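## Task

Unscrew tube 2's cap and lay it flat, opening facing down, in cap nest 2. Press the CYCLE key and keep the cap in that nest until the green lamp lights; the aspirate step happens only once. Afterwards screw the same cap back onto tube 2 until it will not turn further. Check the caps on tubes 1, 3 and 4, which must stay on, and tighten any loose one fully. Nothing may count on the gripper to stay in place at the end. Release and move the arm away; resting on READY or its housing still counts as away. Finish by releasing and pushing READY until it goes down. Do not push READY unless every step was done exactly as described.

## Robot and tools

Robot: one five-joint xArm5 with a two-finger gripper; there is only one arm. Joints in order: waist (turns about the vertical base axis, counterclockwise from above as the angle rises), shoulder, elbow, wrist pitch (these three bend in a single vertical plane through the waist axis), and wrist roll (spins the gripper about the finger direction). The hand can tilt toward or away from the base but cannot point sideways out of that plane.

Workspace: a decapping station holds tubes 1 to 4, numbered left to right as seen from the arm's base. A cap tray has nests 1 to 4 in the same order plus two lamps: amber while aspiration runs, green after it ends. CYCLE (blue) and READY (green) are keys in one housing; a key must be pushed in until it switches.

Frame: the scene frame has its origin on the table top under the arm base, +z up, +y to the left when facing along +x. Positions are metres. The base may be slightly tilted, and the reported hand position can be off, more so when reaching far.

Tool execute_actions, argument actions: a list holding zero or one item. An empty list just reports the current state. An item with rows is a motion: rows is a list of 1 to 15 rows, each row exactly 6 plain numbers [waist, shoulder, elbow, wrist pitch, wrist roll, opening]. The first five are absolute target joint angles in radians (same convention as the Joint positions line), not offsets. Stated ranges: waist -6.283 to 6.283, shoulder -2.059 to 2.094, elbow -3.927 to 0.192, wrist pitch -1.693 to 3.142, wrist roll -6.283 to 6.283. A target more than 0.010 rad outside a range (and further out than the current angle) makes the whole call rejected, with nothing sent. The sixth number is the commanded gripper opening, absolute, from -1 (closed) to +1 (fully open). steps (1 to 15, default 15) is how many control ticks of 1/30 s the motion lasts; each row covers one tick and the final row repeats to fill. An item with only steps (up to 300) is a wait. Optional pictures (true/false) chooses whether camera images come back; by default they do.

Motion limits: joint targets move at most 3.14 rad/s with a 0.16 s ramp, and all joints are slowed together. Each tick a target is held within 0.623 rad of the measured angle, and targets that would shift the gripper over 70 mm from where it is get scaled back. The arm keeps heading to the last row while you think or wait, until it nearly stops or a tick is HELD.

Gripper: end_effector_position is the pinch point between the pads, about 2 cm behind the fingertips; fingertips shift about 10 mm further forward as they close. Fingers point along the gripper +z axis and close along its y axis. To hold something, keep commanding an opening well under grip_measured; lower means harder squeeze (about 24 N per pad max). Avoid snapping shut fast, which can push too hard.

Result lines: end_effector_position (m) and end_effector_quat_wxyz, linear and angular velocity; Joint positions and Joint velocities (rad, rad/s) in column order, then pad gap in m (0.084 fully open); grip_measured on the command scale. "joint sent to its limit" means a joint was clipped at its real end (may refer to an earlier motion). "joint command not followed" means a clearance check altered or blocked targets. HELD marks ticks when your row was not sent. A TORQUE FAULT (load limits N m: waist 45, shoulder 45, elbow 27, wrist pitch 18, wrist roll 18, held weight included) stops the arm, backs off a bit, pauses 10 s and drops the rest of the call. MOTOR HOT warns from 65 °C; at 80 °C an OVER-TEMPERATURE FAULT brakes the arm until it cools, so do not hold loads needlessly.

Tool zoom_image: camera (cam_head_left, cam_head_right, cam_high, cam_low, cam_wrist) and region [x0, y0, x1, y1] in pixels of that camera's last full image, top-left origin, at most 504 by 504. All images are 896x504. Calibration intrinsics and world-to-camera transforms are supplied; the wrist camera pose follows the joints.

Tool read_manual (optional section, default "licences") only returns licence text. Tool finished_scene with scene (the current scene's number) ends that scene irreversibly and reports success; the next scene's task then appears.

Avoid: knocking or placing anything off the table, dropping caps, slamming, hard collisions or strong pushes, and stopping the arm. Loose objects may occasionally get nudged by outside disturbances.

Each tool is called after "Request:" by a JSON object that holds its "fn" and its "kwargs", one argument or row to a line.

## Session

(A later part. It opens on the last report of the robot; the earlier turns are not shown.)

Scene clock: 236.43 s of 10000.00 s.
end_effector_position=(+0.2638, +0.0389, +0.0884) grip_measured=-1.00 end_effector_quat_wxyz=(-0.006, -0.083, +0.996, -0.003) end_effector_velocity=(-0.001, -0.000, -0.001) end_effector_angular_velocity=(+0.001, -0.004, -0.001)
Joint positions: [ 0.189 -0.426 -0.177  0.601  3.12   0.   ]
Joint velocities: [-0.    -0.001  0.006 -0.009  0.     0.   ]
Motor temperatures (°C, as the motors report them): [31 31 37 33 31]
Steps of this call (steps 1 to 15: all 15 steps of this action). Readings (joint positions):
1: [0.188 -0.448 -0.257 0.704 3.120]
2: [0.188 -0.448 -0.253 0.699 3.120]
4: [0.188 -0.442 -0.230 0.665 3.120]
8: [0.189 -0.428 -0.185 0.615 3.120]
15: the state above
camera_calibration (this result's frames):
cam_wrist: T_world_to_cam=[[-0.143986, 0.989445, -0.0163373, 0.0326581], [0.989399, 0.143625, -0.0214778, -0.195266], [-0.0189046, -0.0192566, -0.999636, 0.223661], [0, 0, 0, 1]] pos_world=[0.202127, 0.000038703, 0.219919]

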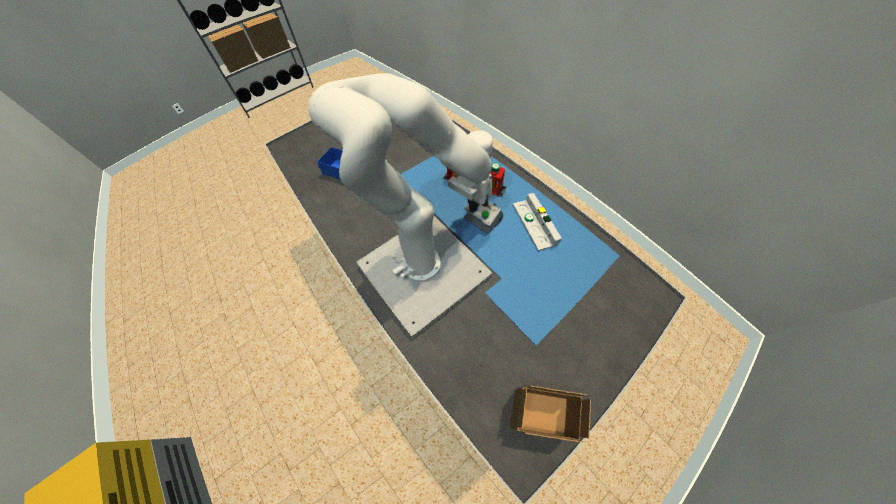

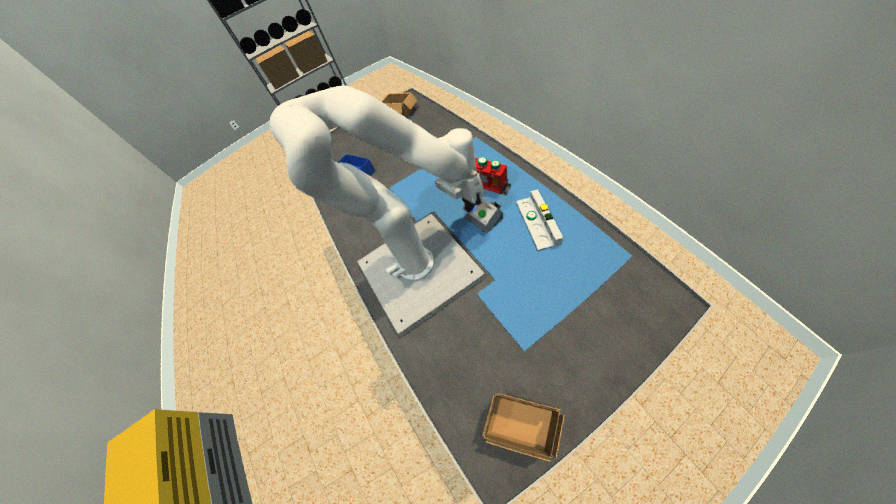

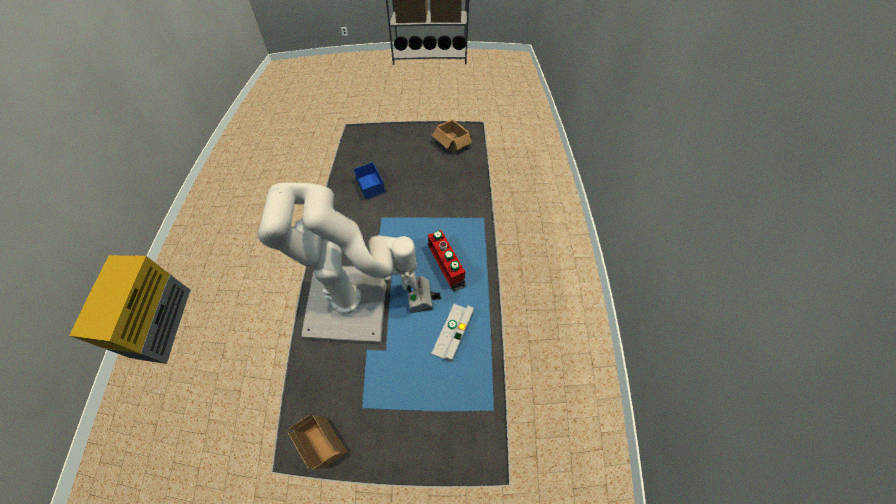

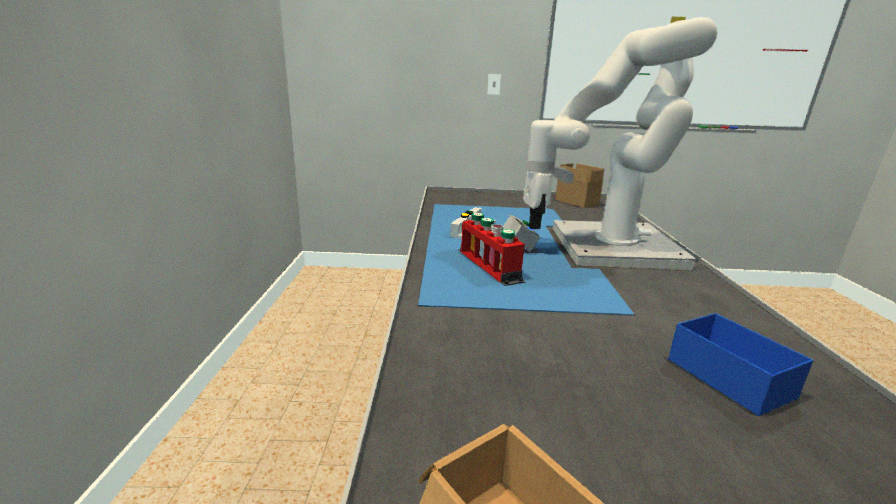

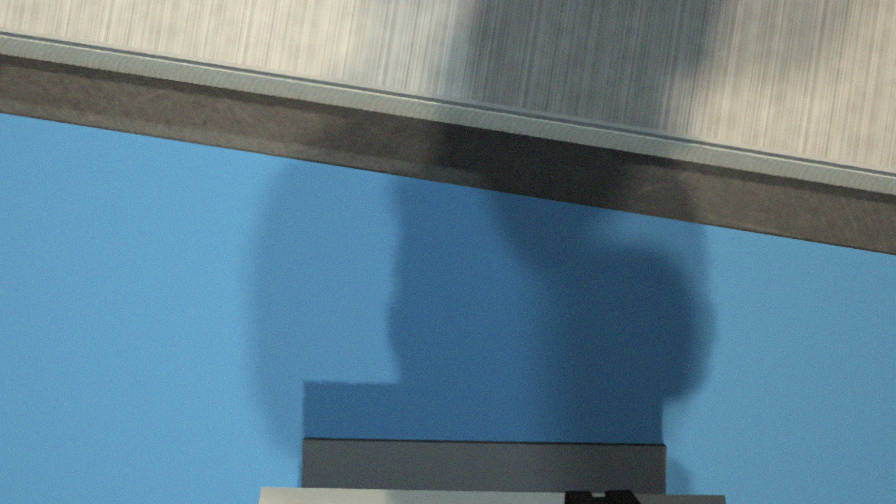

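Request:
{"fn": "execute_actions", "kwargs": {
  "actions": [
    {"rows":[[0.189,-0.45,-0.3,0.75,2.6,-1],[0.189,-0.45,-0.3,0.75,2.6,-1],[0.189,-0.45,-0.3,0.75,2.6,-1],[0.189,-0.45,-0.3,0.75,2.6,-1],[0.189,-0.45,-0.3,0.75,2.6,-1],[-0.177,-0.2,-0.72,0.92,0,0.2]],"steps":15}
  ],
  "pictures": false
}}

Request:
{"fn": "execute_actions", "kwargs": {
  "actions": [
    {"rows":[[-0.177,-0.1,-0.78,0.88,0,0.2]],"steps":15}
  ],
  "pictures": false
}}

Request:
{"fn": "execute_actions", "kwargs": {
  "actions": [
    {"rows":[[-0.177,0.15,-0.81,0.66,0,0.2]],"steps":15}
  ],
  "pictures": false
}}

Request:
{"fn": "execute_actions", "kwargs": {
  "actions": [
    {"rows":[[-0.177,0.15,-0.81,0.66,0,0.2]],"steps":15}
  ]
}}

Scene clock: 241.67 s of 10000.00 s.
end_effector_position=(+0.3337, -0.0057, +0.1445) grip_measured=+0.19 end_effector_quat_wxyz=(-0.009, -0.299, +0.954, -0.001) end_effector_velocity=(+0.189, -0.211, +0.136) end_effector_angular_velocity=(+0.018, +0.008, +0.975)
Joint positions: [ 0.024 -0.327 -0.461  0.791  2.515  0.052]
Joint velocities: [-0.628  0.402 -0.809  0.408 -1.603  0.003]
Motor temperatures (°C, as the motors report them): [31 31 37 33 31]
Steps of this call (steps 1 to 15: the robot went on to your last target; steps 16 to 142: nothing new was sent; steps 143 to 157: all 15 steps of this action). Readings (joint positions):
143: [0.189 -0.425 -0.175 0.600 3.120]
144: [0.189 -0.425 -0.176 0.601 3.116]
146: [0.189 -0.425 -0.182 0.614 3.073]
150: [0.184 -0.429 -0.253 0.689 2.819]
157: the state above

Scene clock: 242.17 s of 10000.00 s.
end_effector_position=(+0.4040, -0.0866, +0.1732) grip_measured=+0.19 end_effector_quat_wxyz=(+0.008, +0.705, -0.709, -0.003) end_effector_velocity=(+0.021, -0.030, +0.006) end_effector_angular_velocity=(+0.039, +0.019, +2.553)
Joint positions: [-0.171 -0.108 -0.77   0.878  1.362  0.052]
Joint velocities: [-0.06   0.08  -0.106  0.027 -2.613 -0.   ]
Motor temperatures (°C, as the motors report them): [31 31 37 33 31]
Steps of this call (steps 1 to 15: all 15 steps of this action). Readings (joint positions):
1: [0.003 -0.314 -0.489 0.805 2.459]
2: [-0.018 -0.300 -0.517 0.818 2.401]
4: [-0.056 -0.262 -0.576 0.836 2.278]
8: [-0.121 -0.175 -0.684 0.860 1.975]
15: the state above

Scene clock: 242.67 s of 10000.00 s.
end_effector_position=(+0.4320, -0.0960, +0.0966) grip_measured=+0.19 end_effector_quat_wxyz=(+0.005, +0.983, -0.184, -0.007) end_effector_velocity=(+0.019, -0.005, -0.023) end_effector_angular_velocity=(+0.017, -0.024, +1.684)
Joint positions: [-0.177  0.142 -0.809  0.668  0.15   0.052]
Joint velocities: [-0.002  0.09  -0.027 -0.101 -1.685 -0.   ]
Motor temperatures (°C, as the motors report them): [31 31 37 33 31]
Steps of this call (steps 1 to 15: all 15 steps of this action). Readings (joint positions):
1: [-0.173 -0.105 -0.773 0.879 1.274]
2: [-0.174 -0.103 -0.775 0.878 1.188]
4: [-0.175 -0.084 -0.782 0.860 1.028]
8: [-0.176 0.052 -0.796 0.748 0.715]
15: the state above

Scene clock: 243.17 s of 10000.00 s.
end_effector_position=(+0.4329, -0.0963, +0.0941) grip_measured=+0.19 end_effector_quat_wxyz=(+0.004, +0.994, -0.110, -0.007) end_effector_velocity=(-0.001, +0.000, -0.001) end_effector_angular_velocity=(+0.000, +0.002, +0.005)
Joint positions: [-0.177  0.15  -0.81   0.66   0.001  0.052]
Joint velocities: [-0.     0.001  0.001 -0.001 -0.005  0.   ]
Motor temperatures (°C, as the motors report them): [31 31 37 33 31]
Steps of this call (steps 1 to 15: all 15 steps of this action). Readings (joint positions):
1: [-0.177 0.144 -0.809 0.665 0.101]
2: [-0.177 0.146 -0.810 0.663 0.067]
4: [-0.177 0.147 -0.810 0.661 0.029]
8: [-0.177 0.149 -0.810 0.660 0.006]
15: the state above
camera_calibration (this result's frames):
cam_wrist: T_world_to_cam=[[-0.241369, -0.970432, -0.00145863, 0.0429187], [-0.970429, 0.241363, 0.00338994, 0.512444], [-0.00293765, 0.00223372, -0.999993, 0.225051], [0, 0, 0, 1]] pos_world=[0.508311, -0.0825381, 0.223375]

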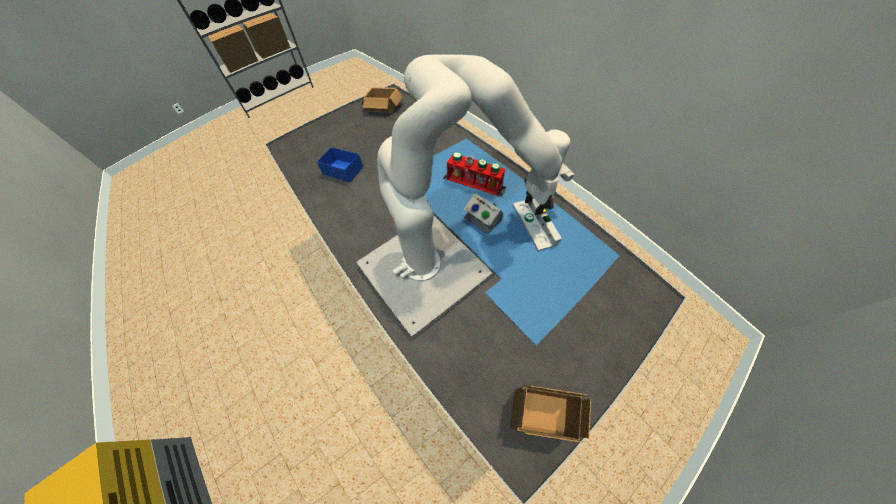

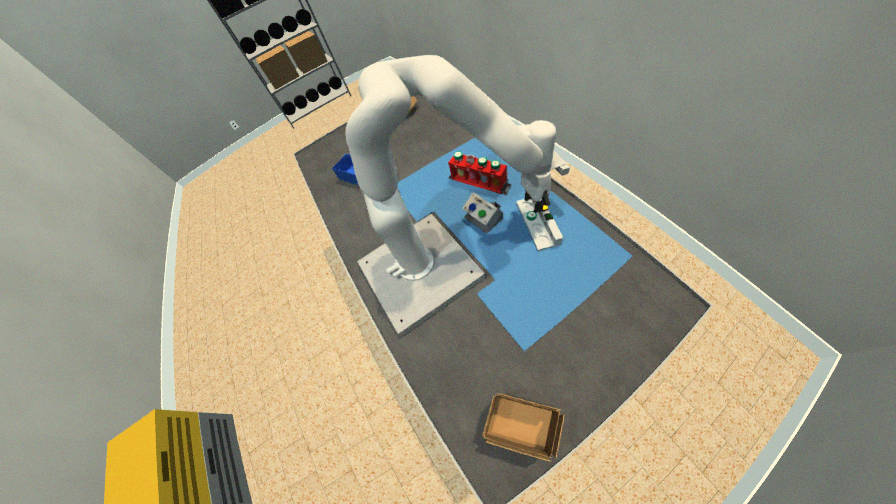

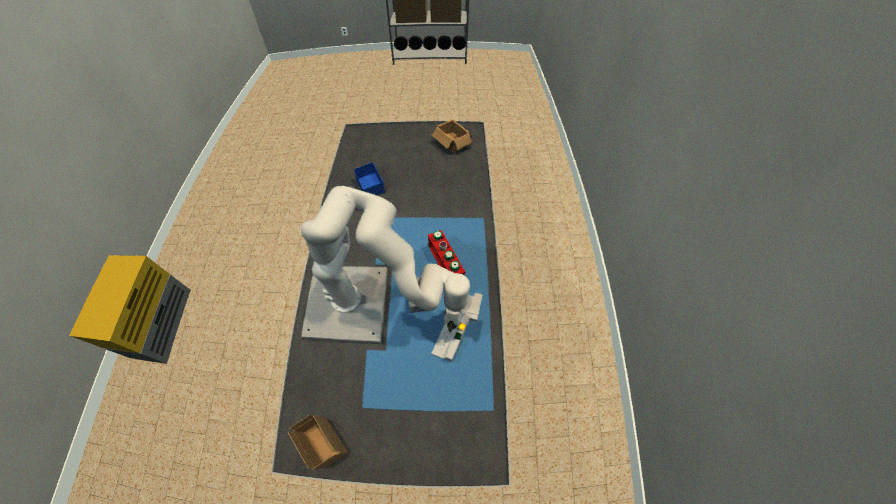

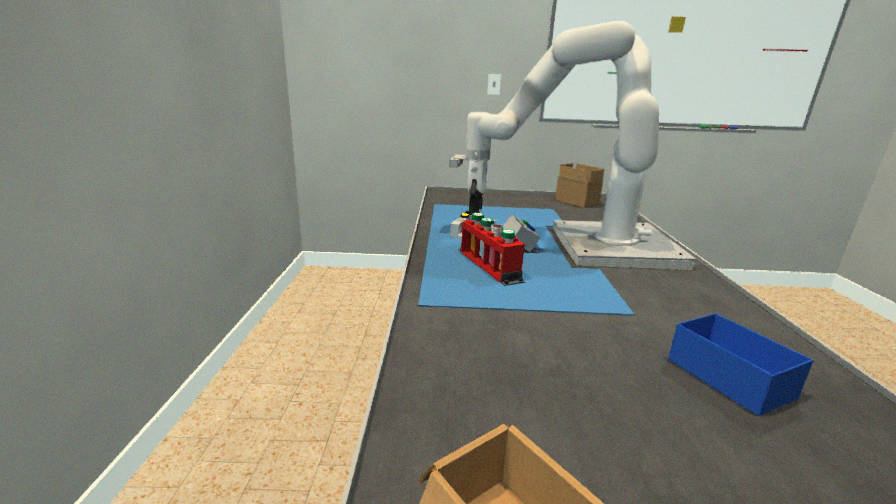

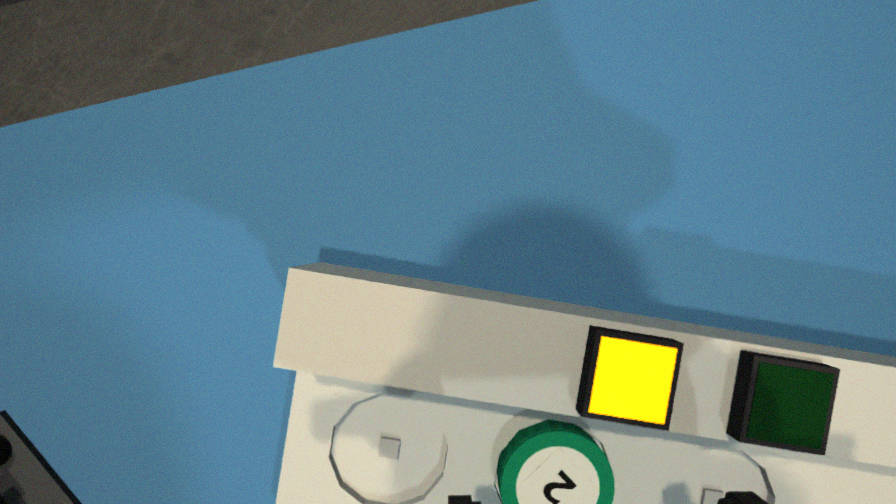

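Request:
{"fn": "execute_actions", "kwargs": {
  "actions": [
    {"steps":240}
  ]
}}

Scene clock: 251.17 s of 10000.00 s.
end_effector_position=(+0.4328, -0.0963, +0.0939) grip_measured=+0.19 end_effector_quat_wxyz=(+0.004, +0.994, -0.110, -0.007) end_effector_velocity=(-0.001, +0.001, -0.000) end_effector_angular_velocity=(+0.000, +0.002, +0.000)
Joint positions: [-0.177  0.15  -0.81   0.66   0.     0.052]
Joint velocities: [ 0.001 -0.     0.001  0.001  0.001 -0.   ]
Motor temperatures (°C, as the motors report them): [31 31 37 33 31]
Steps of this call (steps 1 to 15: the robot went on to your last target; steps 16 to 240: nothing new was sent). Readings (joint positions):
1: [-0.177 0.150 -0.810 0.660 0.000]
2: [-0.177 0.150 -0.810 0.660 0.000]
4: [-0.177 0.150 -0.810 0.660 0.000]
8: [-0.177 0.150 -0.810 0.660 0.000]
240: the state above
The arm was judged still, so your last target was given up. Only a new action makes it travel on or press farther. Fingers that are still opening or closing keep moving.
camera_calibration (this result's frames):
cam_wrist: T_world_to_cam=[[-0.24084, -0.970564, -0.00145918, 0.0426735], [-0.97056, 0.240834, 0.0036553, 0.512362], [-0.00319628, 0.00229657, -0.999992, 0.225048], [0, 0, 0, 1]] pos_world=[0.508275, -0.0824936, 0.223236]

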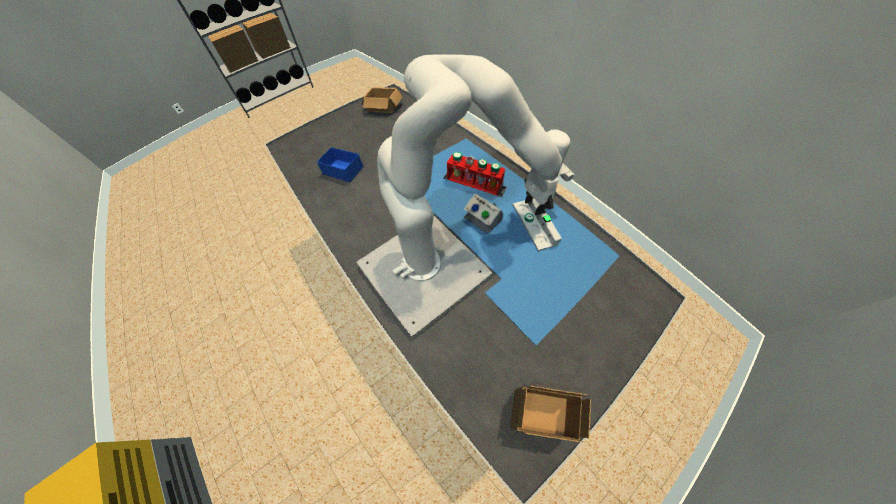

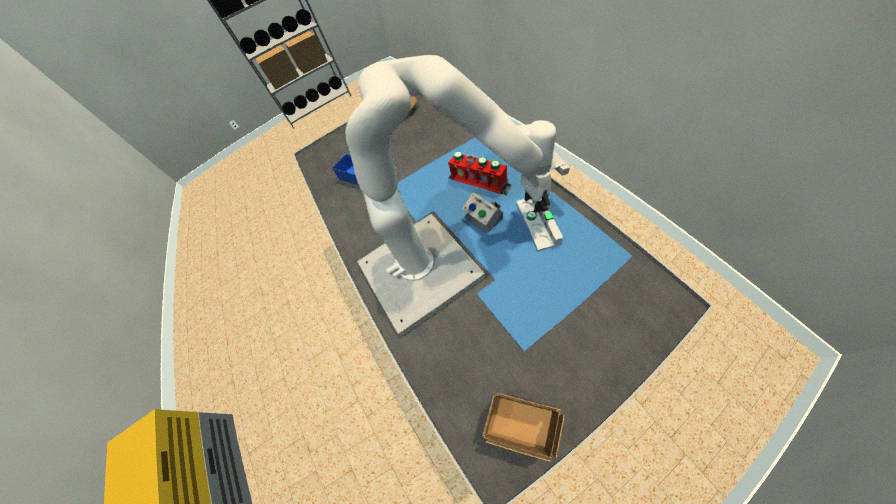

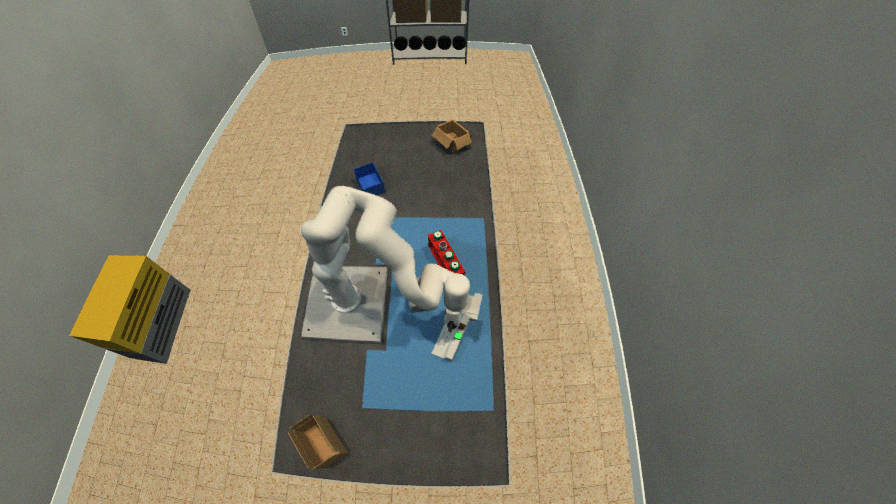

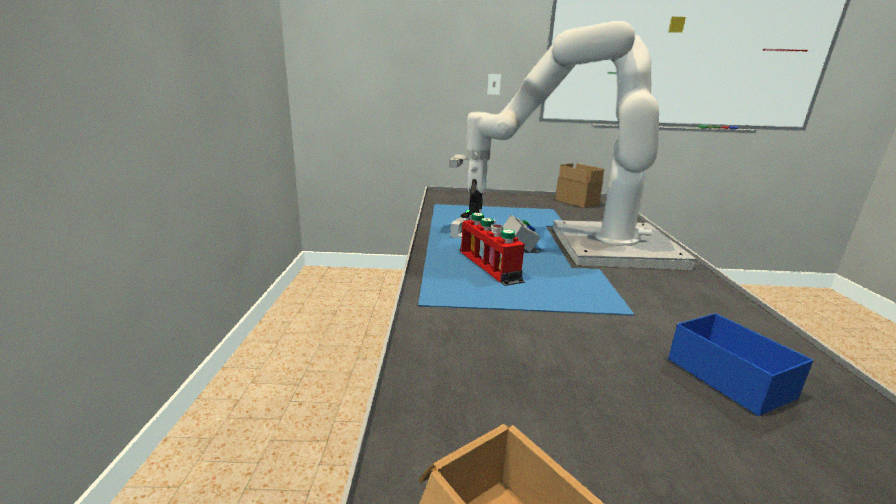

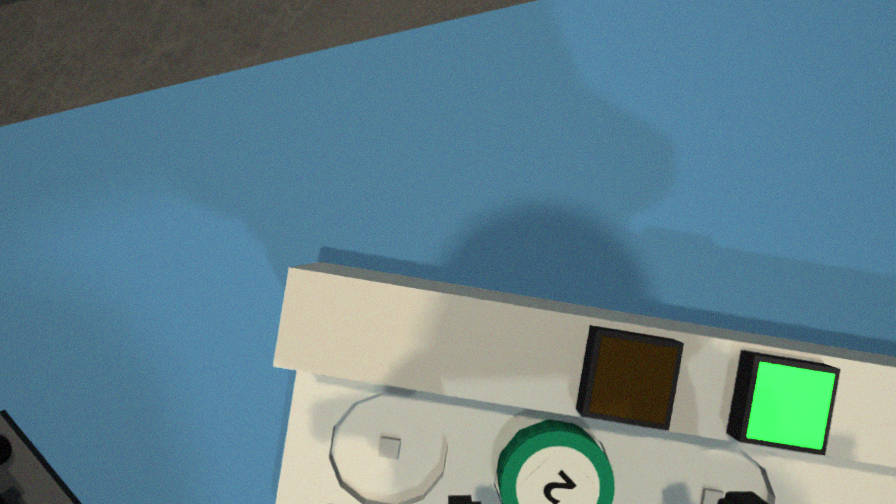

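Green. Pick.

Request:
{"fn": "execute_actions", "kwargs": {
  "actions": [
    {"rows":[[-0.177,0.25,-0.812,0.565,0,0.2],[-0.177,0.25,-0.812,0.565,0,0.2],[-0.177,0.25,-0.812,0.565,0,0.2],[-0.177,0.25,-0.812,0.565,0,0.2],[-0.177,0.25,-0.812,0.565,0,0.2],[-0.177,0.309,-0.811,0.504,0,0.2]],"steps":15}
  ],
  "pictures": false
}}

Request:
{"fn": "execute_actions", "kwargs": {
  "actions": [
    {"rows":[[-0.177,0.309,-0.811,0.504,0,0.1],[-0.177,0.309,-0.811,0.504,0,0.1],[-0.177,0.309,-0.811,0.504,0,0],[-0.177,0.309,-0.811,0.504,0,0],[-0.177,0.309,-0.811,0.504,0,-0.15],[-0.177,0.309,-0.811,0.504,0,-0.15],[-0.177,0.309,-0.811,0.504,0,-0.3],[-0.177,0.309,-0.811,0.504,0,-0.3],[-0.177,0.309,-0.811,0.504,0,-0.5],[-0.177,0.309,-0.811,0.504,0,-0.5],[-0.177,0.309,-0.811,0.504,0,-0.7]],"steps":13}
  ],
  "pictures": false
}}

Request:
{"fn": "execute_actions", "kwargs": {
  "actions": [
    {"rows":[[-0.177,0.25,-0.812,0.565,0,-0.7],[-0.177,0.25,-0.812,0.565,0,-0.7],[-0.177,0.25,-0.812,0.565,0,-0.7],[-0.177,0.1,-0.83,0.73,0,-0.7],[-0.177,0.1,-0.83,0.73,0,-0.7],[-0.177,-0.08,-0.92,1.0,0,-0.7]],"steps":15}
  ],
  "pictures": false
}}

Request:
{"fn": "execute_actions", "kwargs": {
  "actions": [
    {"rows":[[-0.177,-0.08,-0.92,1.0,0,-0.7],[-0.177,-0.08,-0.92,1.0,0,-0.7],[-0.177,-0.08,-0.92,1.0,0,-0.7],[0.527,-0.08,-0.93,1.01,-4.68,-0.7]],"steps":15}
  ],
  "pictures": false
}}

Scene clock: 259.10 s of 10000.00 s.
end_effector_position=(+0.4348, -0.0973, +0.0366) grip_measured=+0.19 end_effector_quat_wxyz=(+0.004, +0.994, -0.110, -0.008) end_effector_velocity=(+0.013, -0.003, -0.006) end_effector_angular_velocity=(-0.009, -0.040, -0.000)
Joint positions: [-0.177  0.305 -0.811  0.508 -0.     0.052]
Joint velocities: [ 0.     0.032 -0.014 -0.059  0.001  0.   ]
Motor temperatures (°C, as the motors report them): [31 31 37 33 31]
Steps of this call (steps 1 to 223: nothing new was sent; steps 224 to 238: all 15 steps of this action). Readings (joint positions):
224: [-0.177 0.150 -0.810 0.660 -0.000]
225: [-0.177 0.152 -0.810 0.657 -0.000]
227: [-0.177 0.181 -0.814 0.626 0.000]
231: [-0.177 0.250 -0.810 0.566 -0.000]
238: the state above

Scene clock: 259.53 s of 10000.00 s.
end_effector_position=(+0.4359, -0.0975, +0.0362) grip_measured=-0.25 end_effector_quat_wxyz=(+0.004, +0.994, -0.110, -0.006) end_effector_velocity=(+0.000, +0.001, +0.000) end_effector_angular_velocity=(-0.000, -0.000, +0.002)
Joint positions: [-0.177  0.308 -0.812  0.504 -0.     0.033]
Joint velocities: [ 0.002 -0.     0.    -0.    -0.     0.   ]
Motor temperatures (°C, as the motors report them): [31 31 37 33 31]
Steps of this call (steps 1 to 13: all 13 steps of this action). Readings (joint positions):
1: [-0.177 0.306 -0.811 0.507 0.000]
2: [-0.177 0.307 -0.811 0.506 0.000]
4: [-0.177 0.307 -0.811 0.505 0.000]
8: [-0.177 0.308 -0.812 0.504 -0.000]
13: the state above

Scene clock: 260.03 s of 10000.00 s.
end_effector_position=(+0.4370, -0.0966, +0.1649) grip_measured=-0.25 end_effector_quat_wxyz=(+0.004, +0.994, -0.110, -0.007) end_effector_velocity=(-0.039, +0.012, +0.356) end_effector_angular_velocity=(-0.003, -0.012, -0.001)
Joint positions: [-0.177  0.018 -0.886  0.869  0.     0.033]
Joint velocities: [-0.    -0.741 -0.259  0.987  0.001  0.   ]
Motor temperatures (°C, as the motors report them): [31 31 37 33 31]
Steps of this call (steps 1 to 15: all 15 steps of this action). Readings (joint positions):
1: [-0.177 0.308 -0.812 0.504 -0.000]
2: [-0.177 0.306 -0.812 0.507 0.000]
4: [-0.177 0.287 -0.810 0.529 0.000]
8: [-0.177 0.196 -0.821 0.635 0.000]
15: the state above

Scene clock: 260.53 s of 10000.00 s.
end_effector_position=(+0.4400, +0.0217, +0.2066) grip_measured=-0.25 end_effector_quat_wxyz=(+0.002, +0.986, +0.164, -0.009) end_effector_velocity=(-0.019, +0.353, +0.009) end_effector_angular_velocity=(+0.027, +0.017, +1.804)
Joint positions: [ 0.09  -0.069 -0.92   0.991 -0.282  0.033]
Joint velocities: [ 0.806 -0.018 -0.015  0.037 -0.998  0.   ]
Motor temperatures (°C, as the motors report them): [31 31 37 33 31]
Steps of this call (steps 1 to 15: all 15 steps of this action). Readings (joint positions):
1: [-0.177 -0.007 -0.894 0.901 0.000]
2: [-0.177 -0.029 -0.903 0.929 0.000]
4: [-0.177 -0.059 -0.914 0.966 -0.000]
8: [-0.108 -0.066 -0.916 0.982 -0.072]
15: the state above

Request:
{"fn": "execute_actions", "kwargs": {
  "actions": [
    {"rows":[[0.527,-0.08,-0.93,1.01,-4.68,-0.7]],"steps":15}
  ],
  "pictures": false
}}

Request:
{"fn": "execute_actions", "kwargs": {
  "actions": [
    {"rows":[[0.527,-0.06,-0.925,0.985,-4.68,-0.7]],"steps":15}
  ],
  "pictures": false
}}

Request:
{"fn": "execute_actions", "kwargs": {
  "actions": [
    {"rows":[[0.527,0.03,-0.893,0.863,-4.68,-0.7]],"steps":15}
  ],
  "pictures": false
}}

Request:
{"fn": "execute_actions", "kwargs": {
  "actions": [
    {"rows":[[0.527,0.03,-0.893,0.863,-4.68,-0.7]],"steps":8}
  ]
}}

Request:
{"fn": "zoom_image", "kwargs": {
  "camera": "cam_low",
  "region": [450,170,550,250]
}}

Scene clock: 265.60 s of 10000.00 s.
end_effector_position=(+0.3902, +0.2049, +0.2136) grip_measured=-0.25 end_effector_quat_wxyz=(+0.007, +0.847, -0.531, -0.004) end_effector_velocity=(+0.001, -0.001, -0.000) end_effector_angular_velocity=(+0.000, -0.000, -0.001)
Joint positions: [ 0.527 -0.08  -0.93   1.01  -4.68   0.033]
Joint velocities: [-0.002  0.001 -0.    -0.001 -0.001 -0.   ]
Motor temperatures (°C, as the motors report them): [31 31 37 33 31]
Steps of this call (steps 1 to 90: the robot went on to your last target; steps 91 to 137: nothing new was sent; steps 138 to 152: all 15 steps of this action). Readings (joint positions):
138: [0.527 -0.080 -0.930 1.010 -4.680]
139: [0.527 -0.080 -0.930 1.010 -4.680]
141: [0.527 -0.080 -0.930 1.010 -4.680]
145: [0.527 -0.080 -0.930 1.010 -4.680]
152: the state above

Scene clock: 266.10 s of 10000.00 s.
end_effector_position=(+0.3926, +0.2061, +0.2048) grip_measured=-0.25 end_effector_quat_wxyz=(+0.007, +0.847, -0.531, -0.004) end_effector_velocity=(+0.000, -0.001, -0.001) end_effector_angular_velocity=(-0.001, +0.001, -0.000)
Joint positions: [ 0.527 -0.06  -0.925  0.985 -4.68   0.033]
Joint velocities: [-0.002  0.002  0.001 -0.002 -0.001 -0.   ]
Motor temperatures (°C, as the motors report them): [31 31 37 33 31]
Steps of this call (steps 1 to 15: all 15 steps of this action). Readings (joint positions):
1: [0.527 -0.080 -0.930 1.010 -4.680]
2: [0.527 -0.079 -0.930 1.008 -4.680]
4: [0.527 -0.071 -0.928 0.998 -4.680]
8: [0.527 -0.062 -0.925 0.988 -4.680]
15: the state above

Scene clock: 266.60 s of 10000.00 s.
end_effector_position=(+0.3994, +0.2097, +0.1620) grip_measured=-0.25 end_effector_quat_wxyz=(+0.006, +0.847, -0.531, -0.004) end_effector_velocity=(-0.000, -0.001, -0.005) end_effector_angular_velocity=(-0.001, +0.002, -0.001)
Joint positions: [ 0.527  0.029 -0.894  0.864 -4.68   0.033]
Joint velocities: [-0.002  0.008  0.006 -0.012 -0.001 -0.   ]
Motor temperatures (°C, as the motors report them): [31 31 37 33 31]
Steps of this call (steps 1 to 15: all 15 steps of this action). Readings (joint positions):
1: [0.527 -0.060 -0.925 0.985 -4.680]
2: [0.527 -0.059 -0.925 0.981 -4.680]
4: [0.527 -0.036 -0.919 0.946 -4.680]
8: [0.527 0.020 -0.894 0.882 -4.680]
15: the state above

Scene clock: 266.87 s of 10000.00 s.
end_effector_position=(+0.3991, +0.2096, +0.1612) grip_measured=-0.25 end_effector_quat_wxyz=(+0.007, +0.847, -0.531, -0.004) end_effector_velocity=(-0.001, +0.000, -0.001) end_effector_angular_velocity=(-0.001, +0.002, -0.000)
Joint positions: [ 0.527  0.03  -0.893  0.863 -4.68   0.033]
Joint velocities: [ 0.001  0.002  0.001 -0.     0.001 -0.   ]
Motor temperatures (°C, as the motors report them): [31 31 37 33 31]
Steps of this call (steps 1 to 8: all 8 steps of this action). Readings (joint positions):
1: [0.527 0.029 -0.894 0.864 -4.680]
2: [0.527 0.029 -0.894 0.863 -4.680]
4: [0.527 0.029 -0.893 0.863 -4.680]
8: the state above
camera_calibration (this result's frames):
cam_wrist: T_world_to_cam=[[-0.909599, -0.415469, 0.00391205, 0.481219], [-0.415487, 0.909556, -0.00884233, 0.0460635], [0.000115489, -0.00966838, -0.999953, 0.292678], [0, 0, 0, 1]] pos_world=[0.456821, 0.160864, 0.291189]

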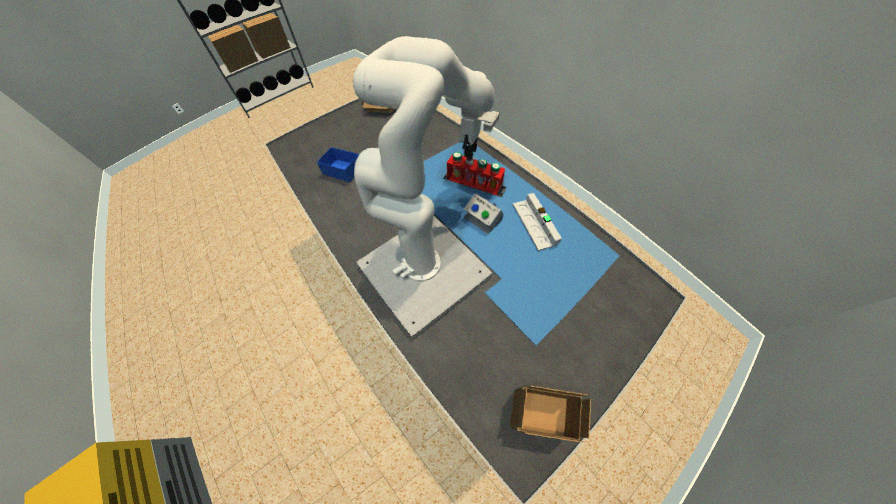

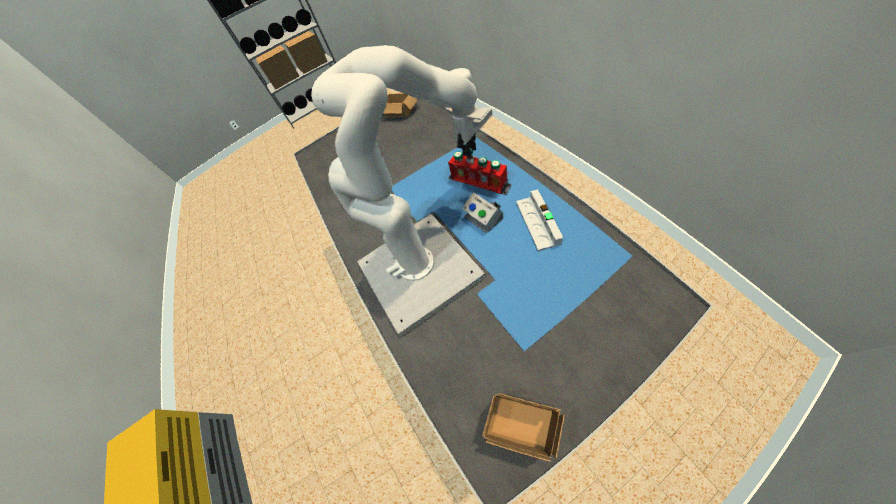

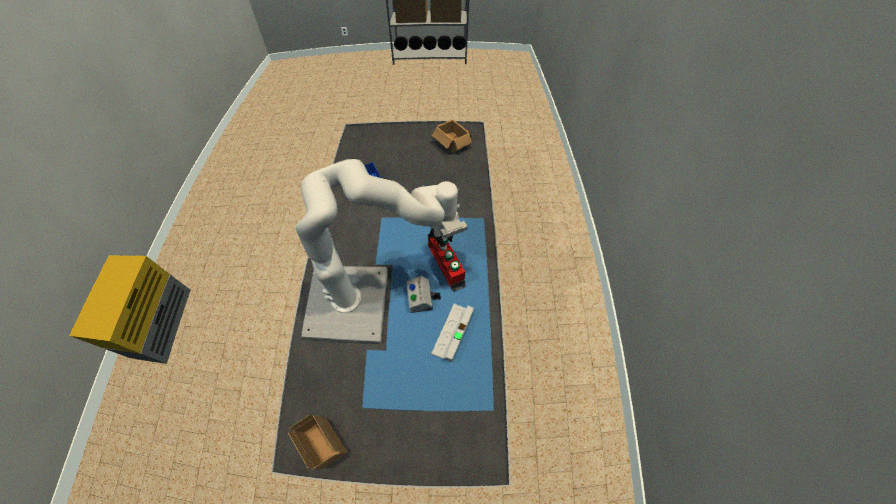

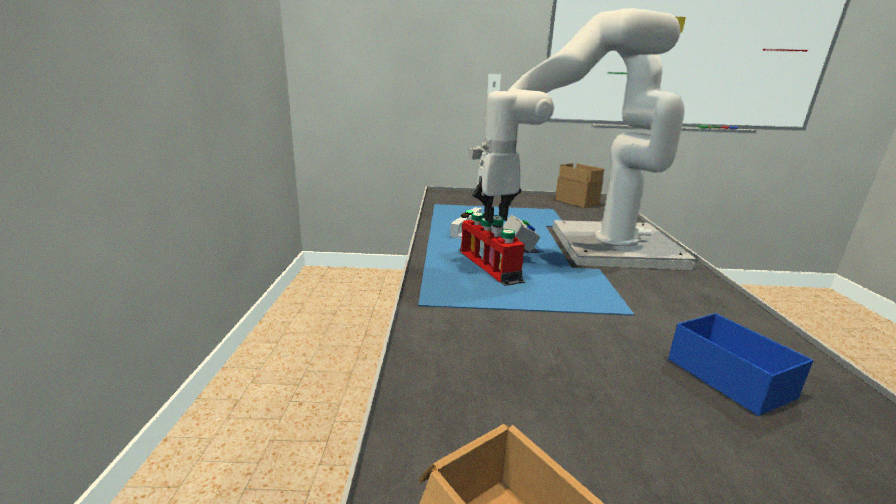

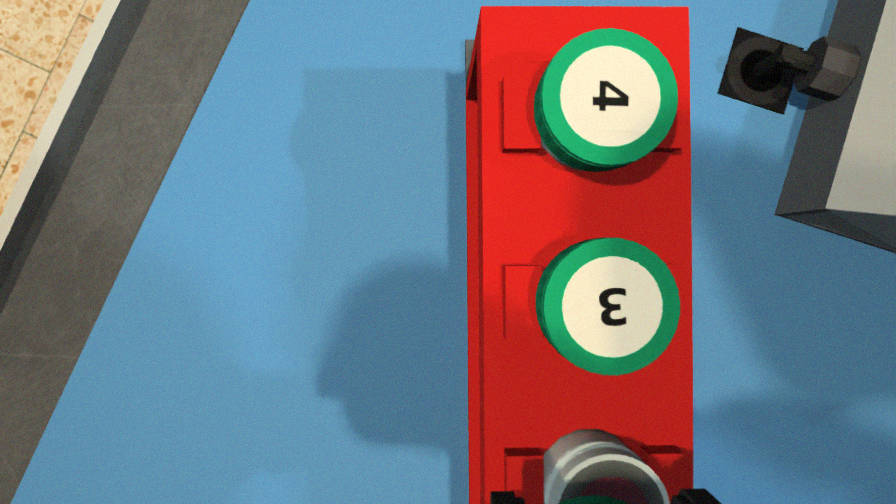

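Region (450, 170, 550, 250) of cam_low's 896x504 image, scaled by 5.040, with more detail than that image has; it fills the top 403 rows of this view, and the rest is white.

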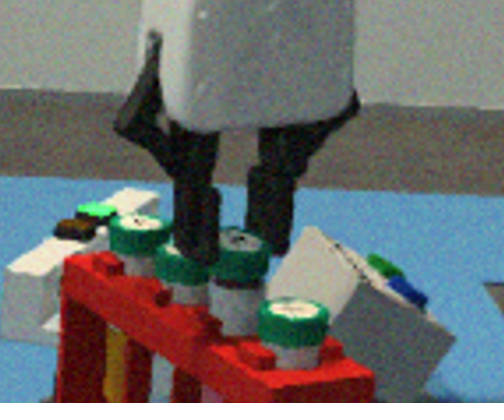

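Request:
{"fn": "execute_actions", "kwargs": {
  "actions": [
    {"rows":[[0.527,0.045,-0.886,0.842,-4.68,-0.7],[0.527,0.045,-0.886,0.842,-4.68,-0.7],[0.527,0.045,-0.886,0.842,-4.68,-0.7],[0.527,0.045,-0.886,0.842,-4.68,-0.7],[0.527,0.056,-0.881,0.826,-4.68,-0.7],[0.527,0.056,-0.881,0.826,-4.68,-0.7],[0.527,0.056,-0.881,0.826,-4.68,-0.7],[0.527,0.056,-0.881,0.826,-4.68,-0.7],[0.527,0.066,-0.877,0.812,-4.68,-0.7]],"steps":15}
  ]
}}

Request:
{"fn": "zoom_image", "kwargs": {
  "camera": "cam_low",
  "region": [450,170,550,250]
}}

Scene clock: 271.87 s of 10000.00 s.
end_effector_position=(+0.4010, +0.2107, +0.1458) grip_measured=-0.25 end_effector_quat_wxyz=(+0.005, +0.847, -0.531, -0.003) end_effector_velocity=(+0.008, +0.005, -0.002) end_effector_angular_velocity=(+0.013, -0.026, +0.001)
Joint positions: [ 0.527  0.062 -0.881  0.815 -4.68   0.033]
Joint velocities: [ 0.001  0.013 -0.003 -0.038 -0.     0.   ]
Motor temperatures (°C, as the motors report them): [31 31 37 33 31]
Steps of this call (steps 1 to 15: the robot went on to your last target; steps 16 to 135: nothing new was sent; steps 136 to 150: all 15 steps of this action). Readings (joint positions):
136: [0.527 0.030 -0.893 0.863 -4.680]
137: [0.527 0.031 -0.893 0.861 -4.680]
139: [0.527 0.037 -0.890 0.853 -4.680]
143: [0.527 0.049 -0.884 0.837 -4.680]
150: the state above
camera_calibration (this result's frames):
cam_wrist: T_world_to_cam=[[-0.90952, -0.41566, 0.0000603374, 0.48399], [-0.415645, 0.909486, -0.00862626, 0.045756], [0.00353072, -0.00787083, -0.999963, 0.275539], [0, 0, 0, 1]] pos_world=[0.458244, 0.16173, 0.275894]

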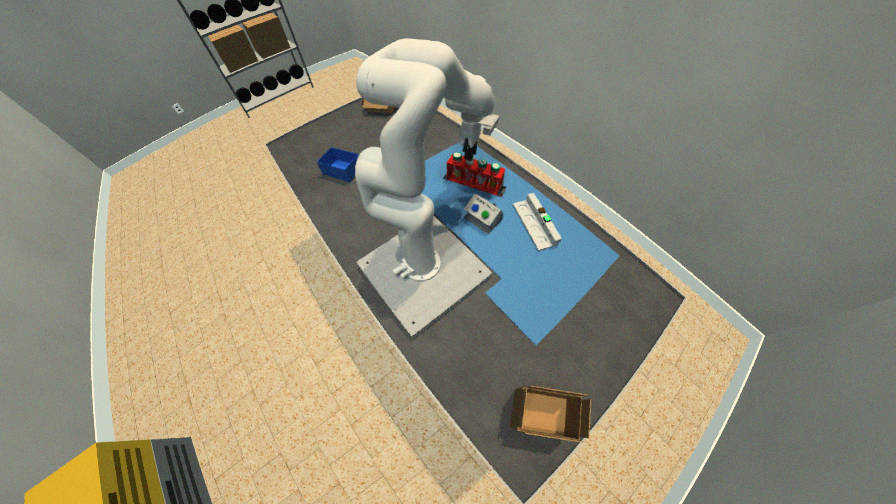

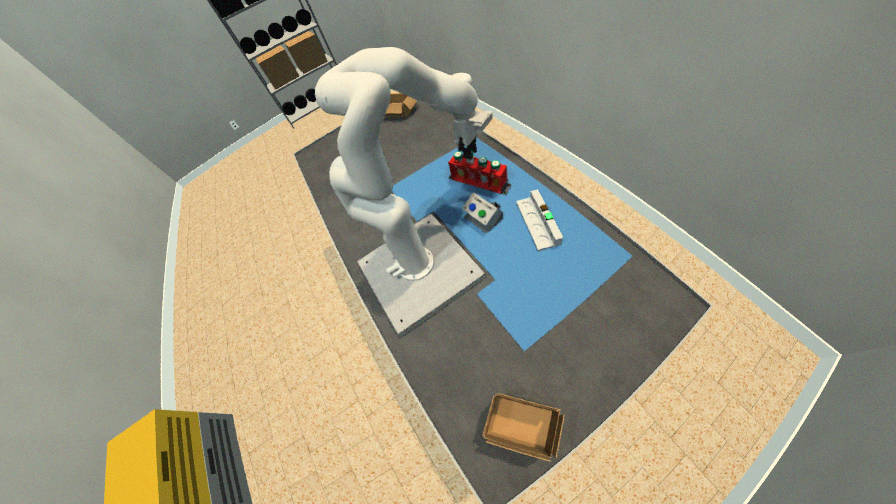

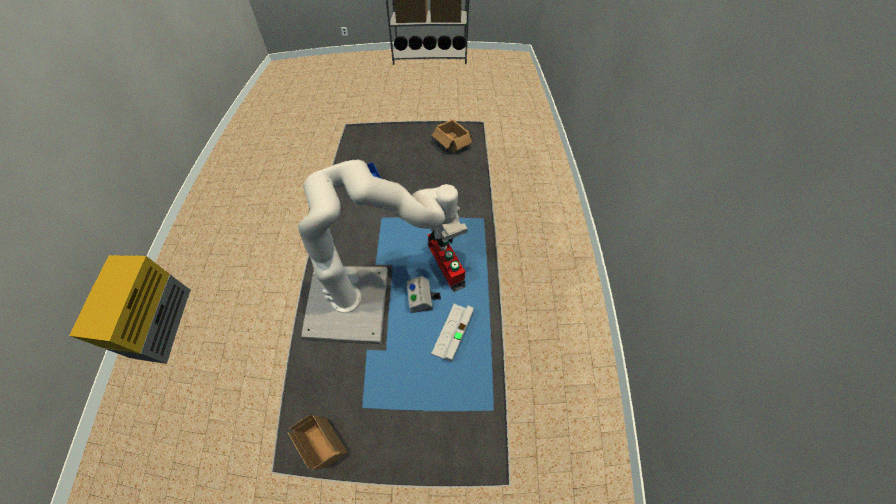

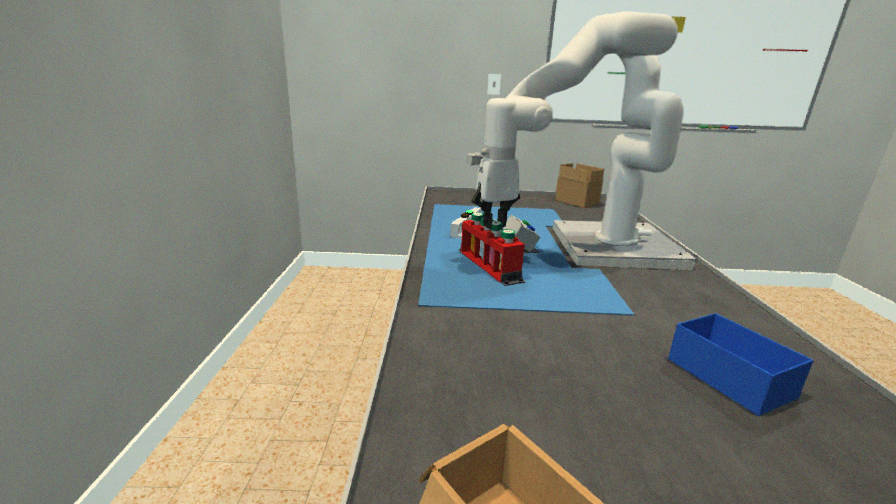

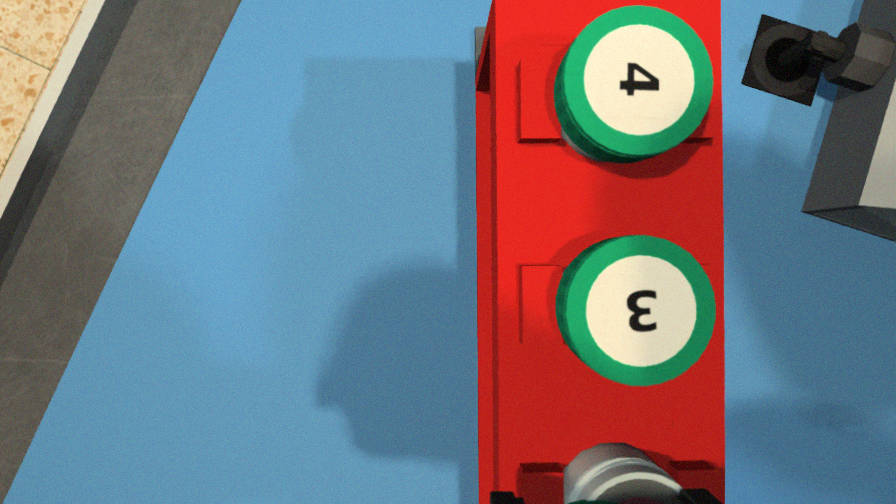

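Region (450, 170, 550, 250) of cam_low's 896x504 image, scaled by 5.040, with more detail than that image has; it fills the top 403 rows of this view, and the rest is white.

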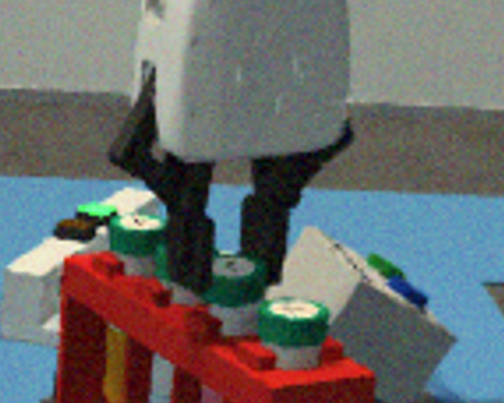

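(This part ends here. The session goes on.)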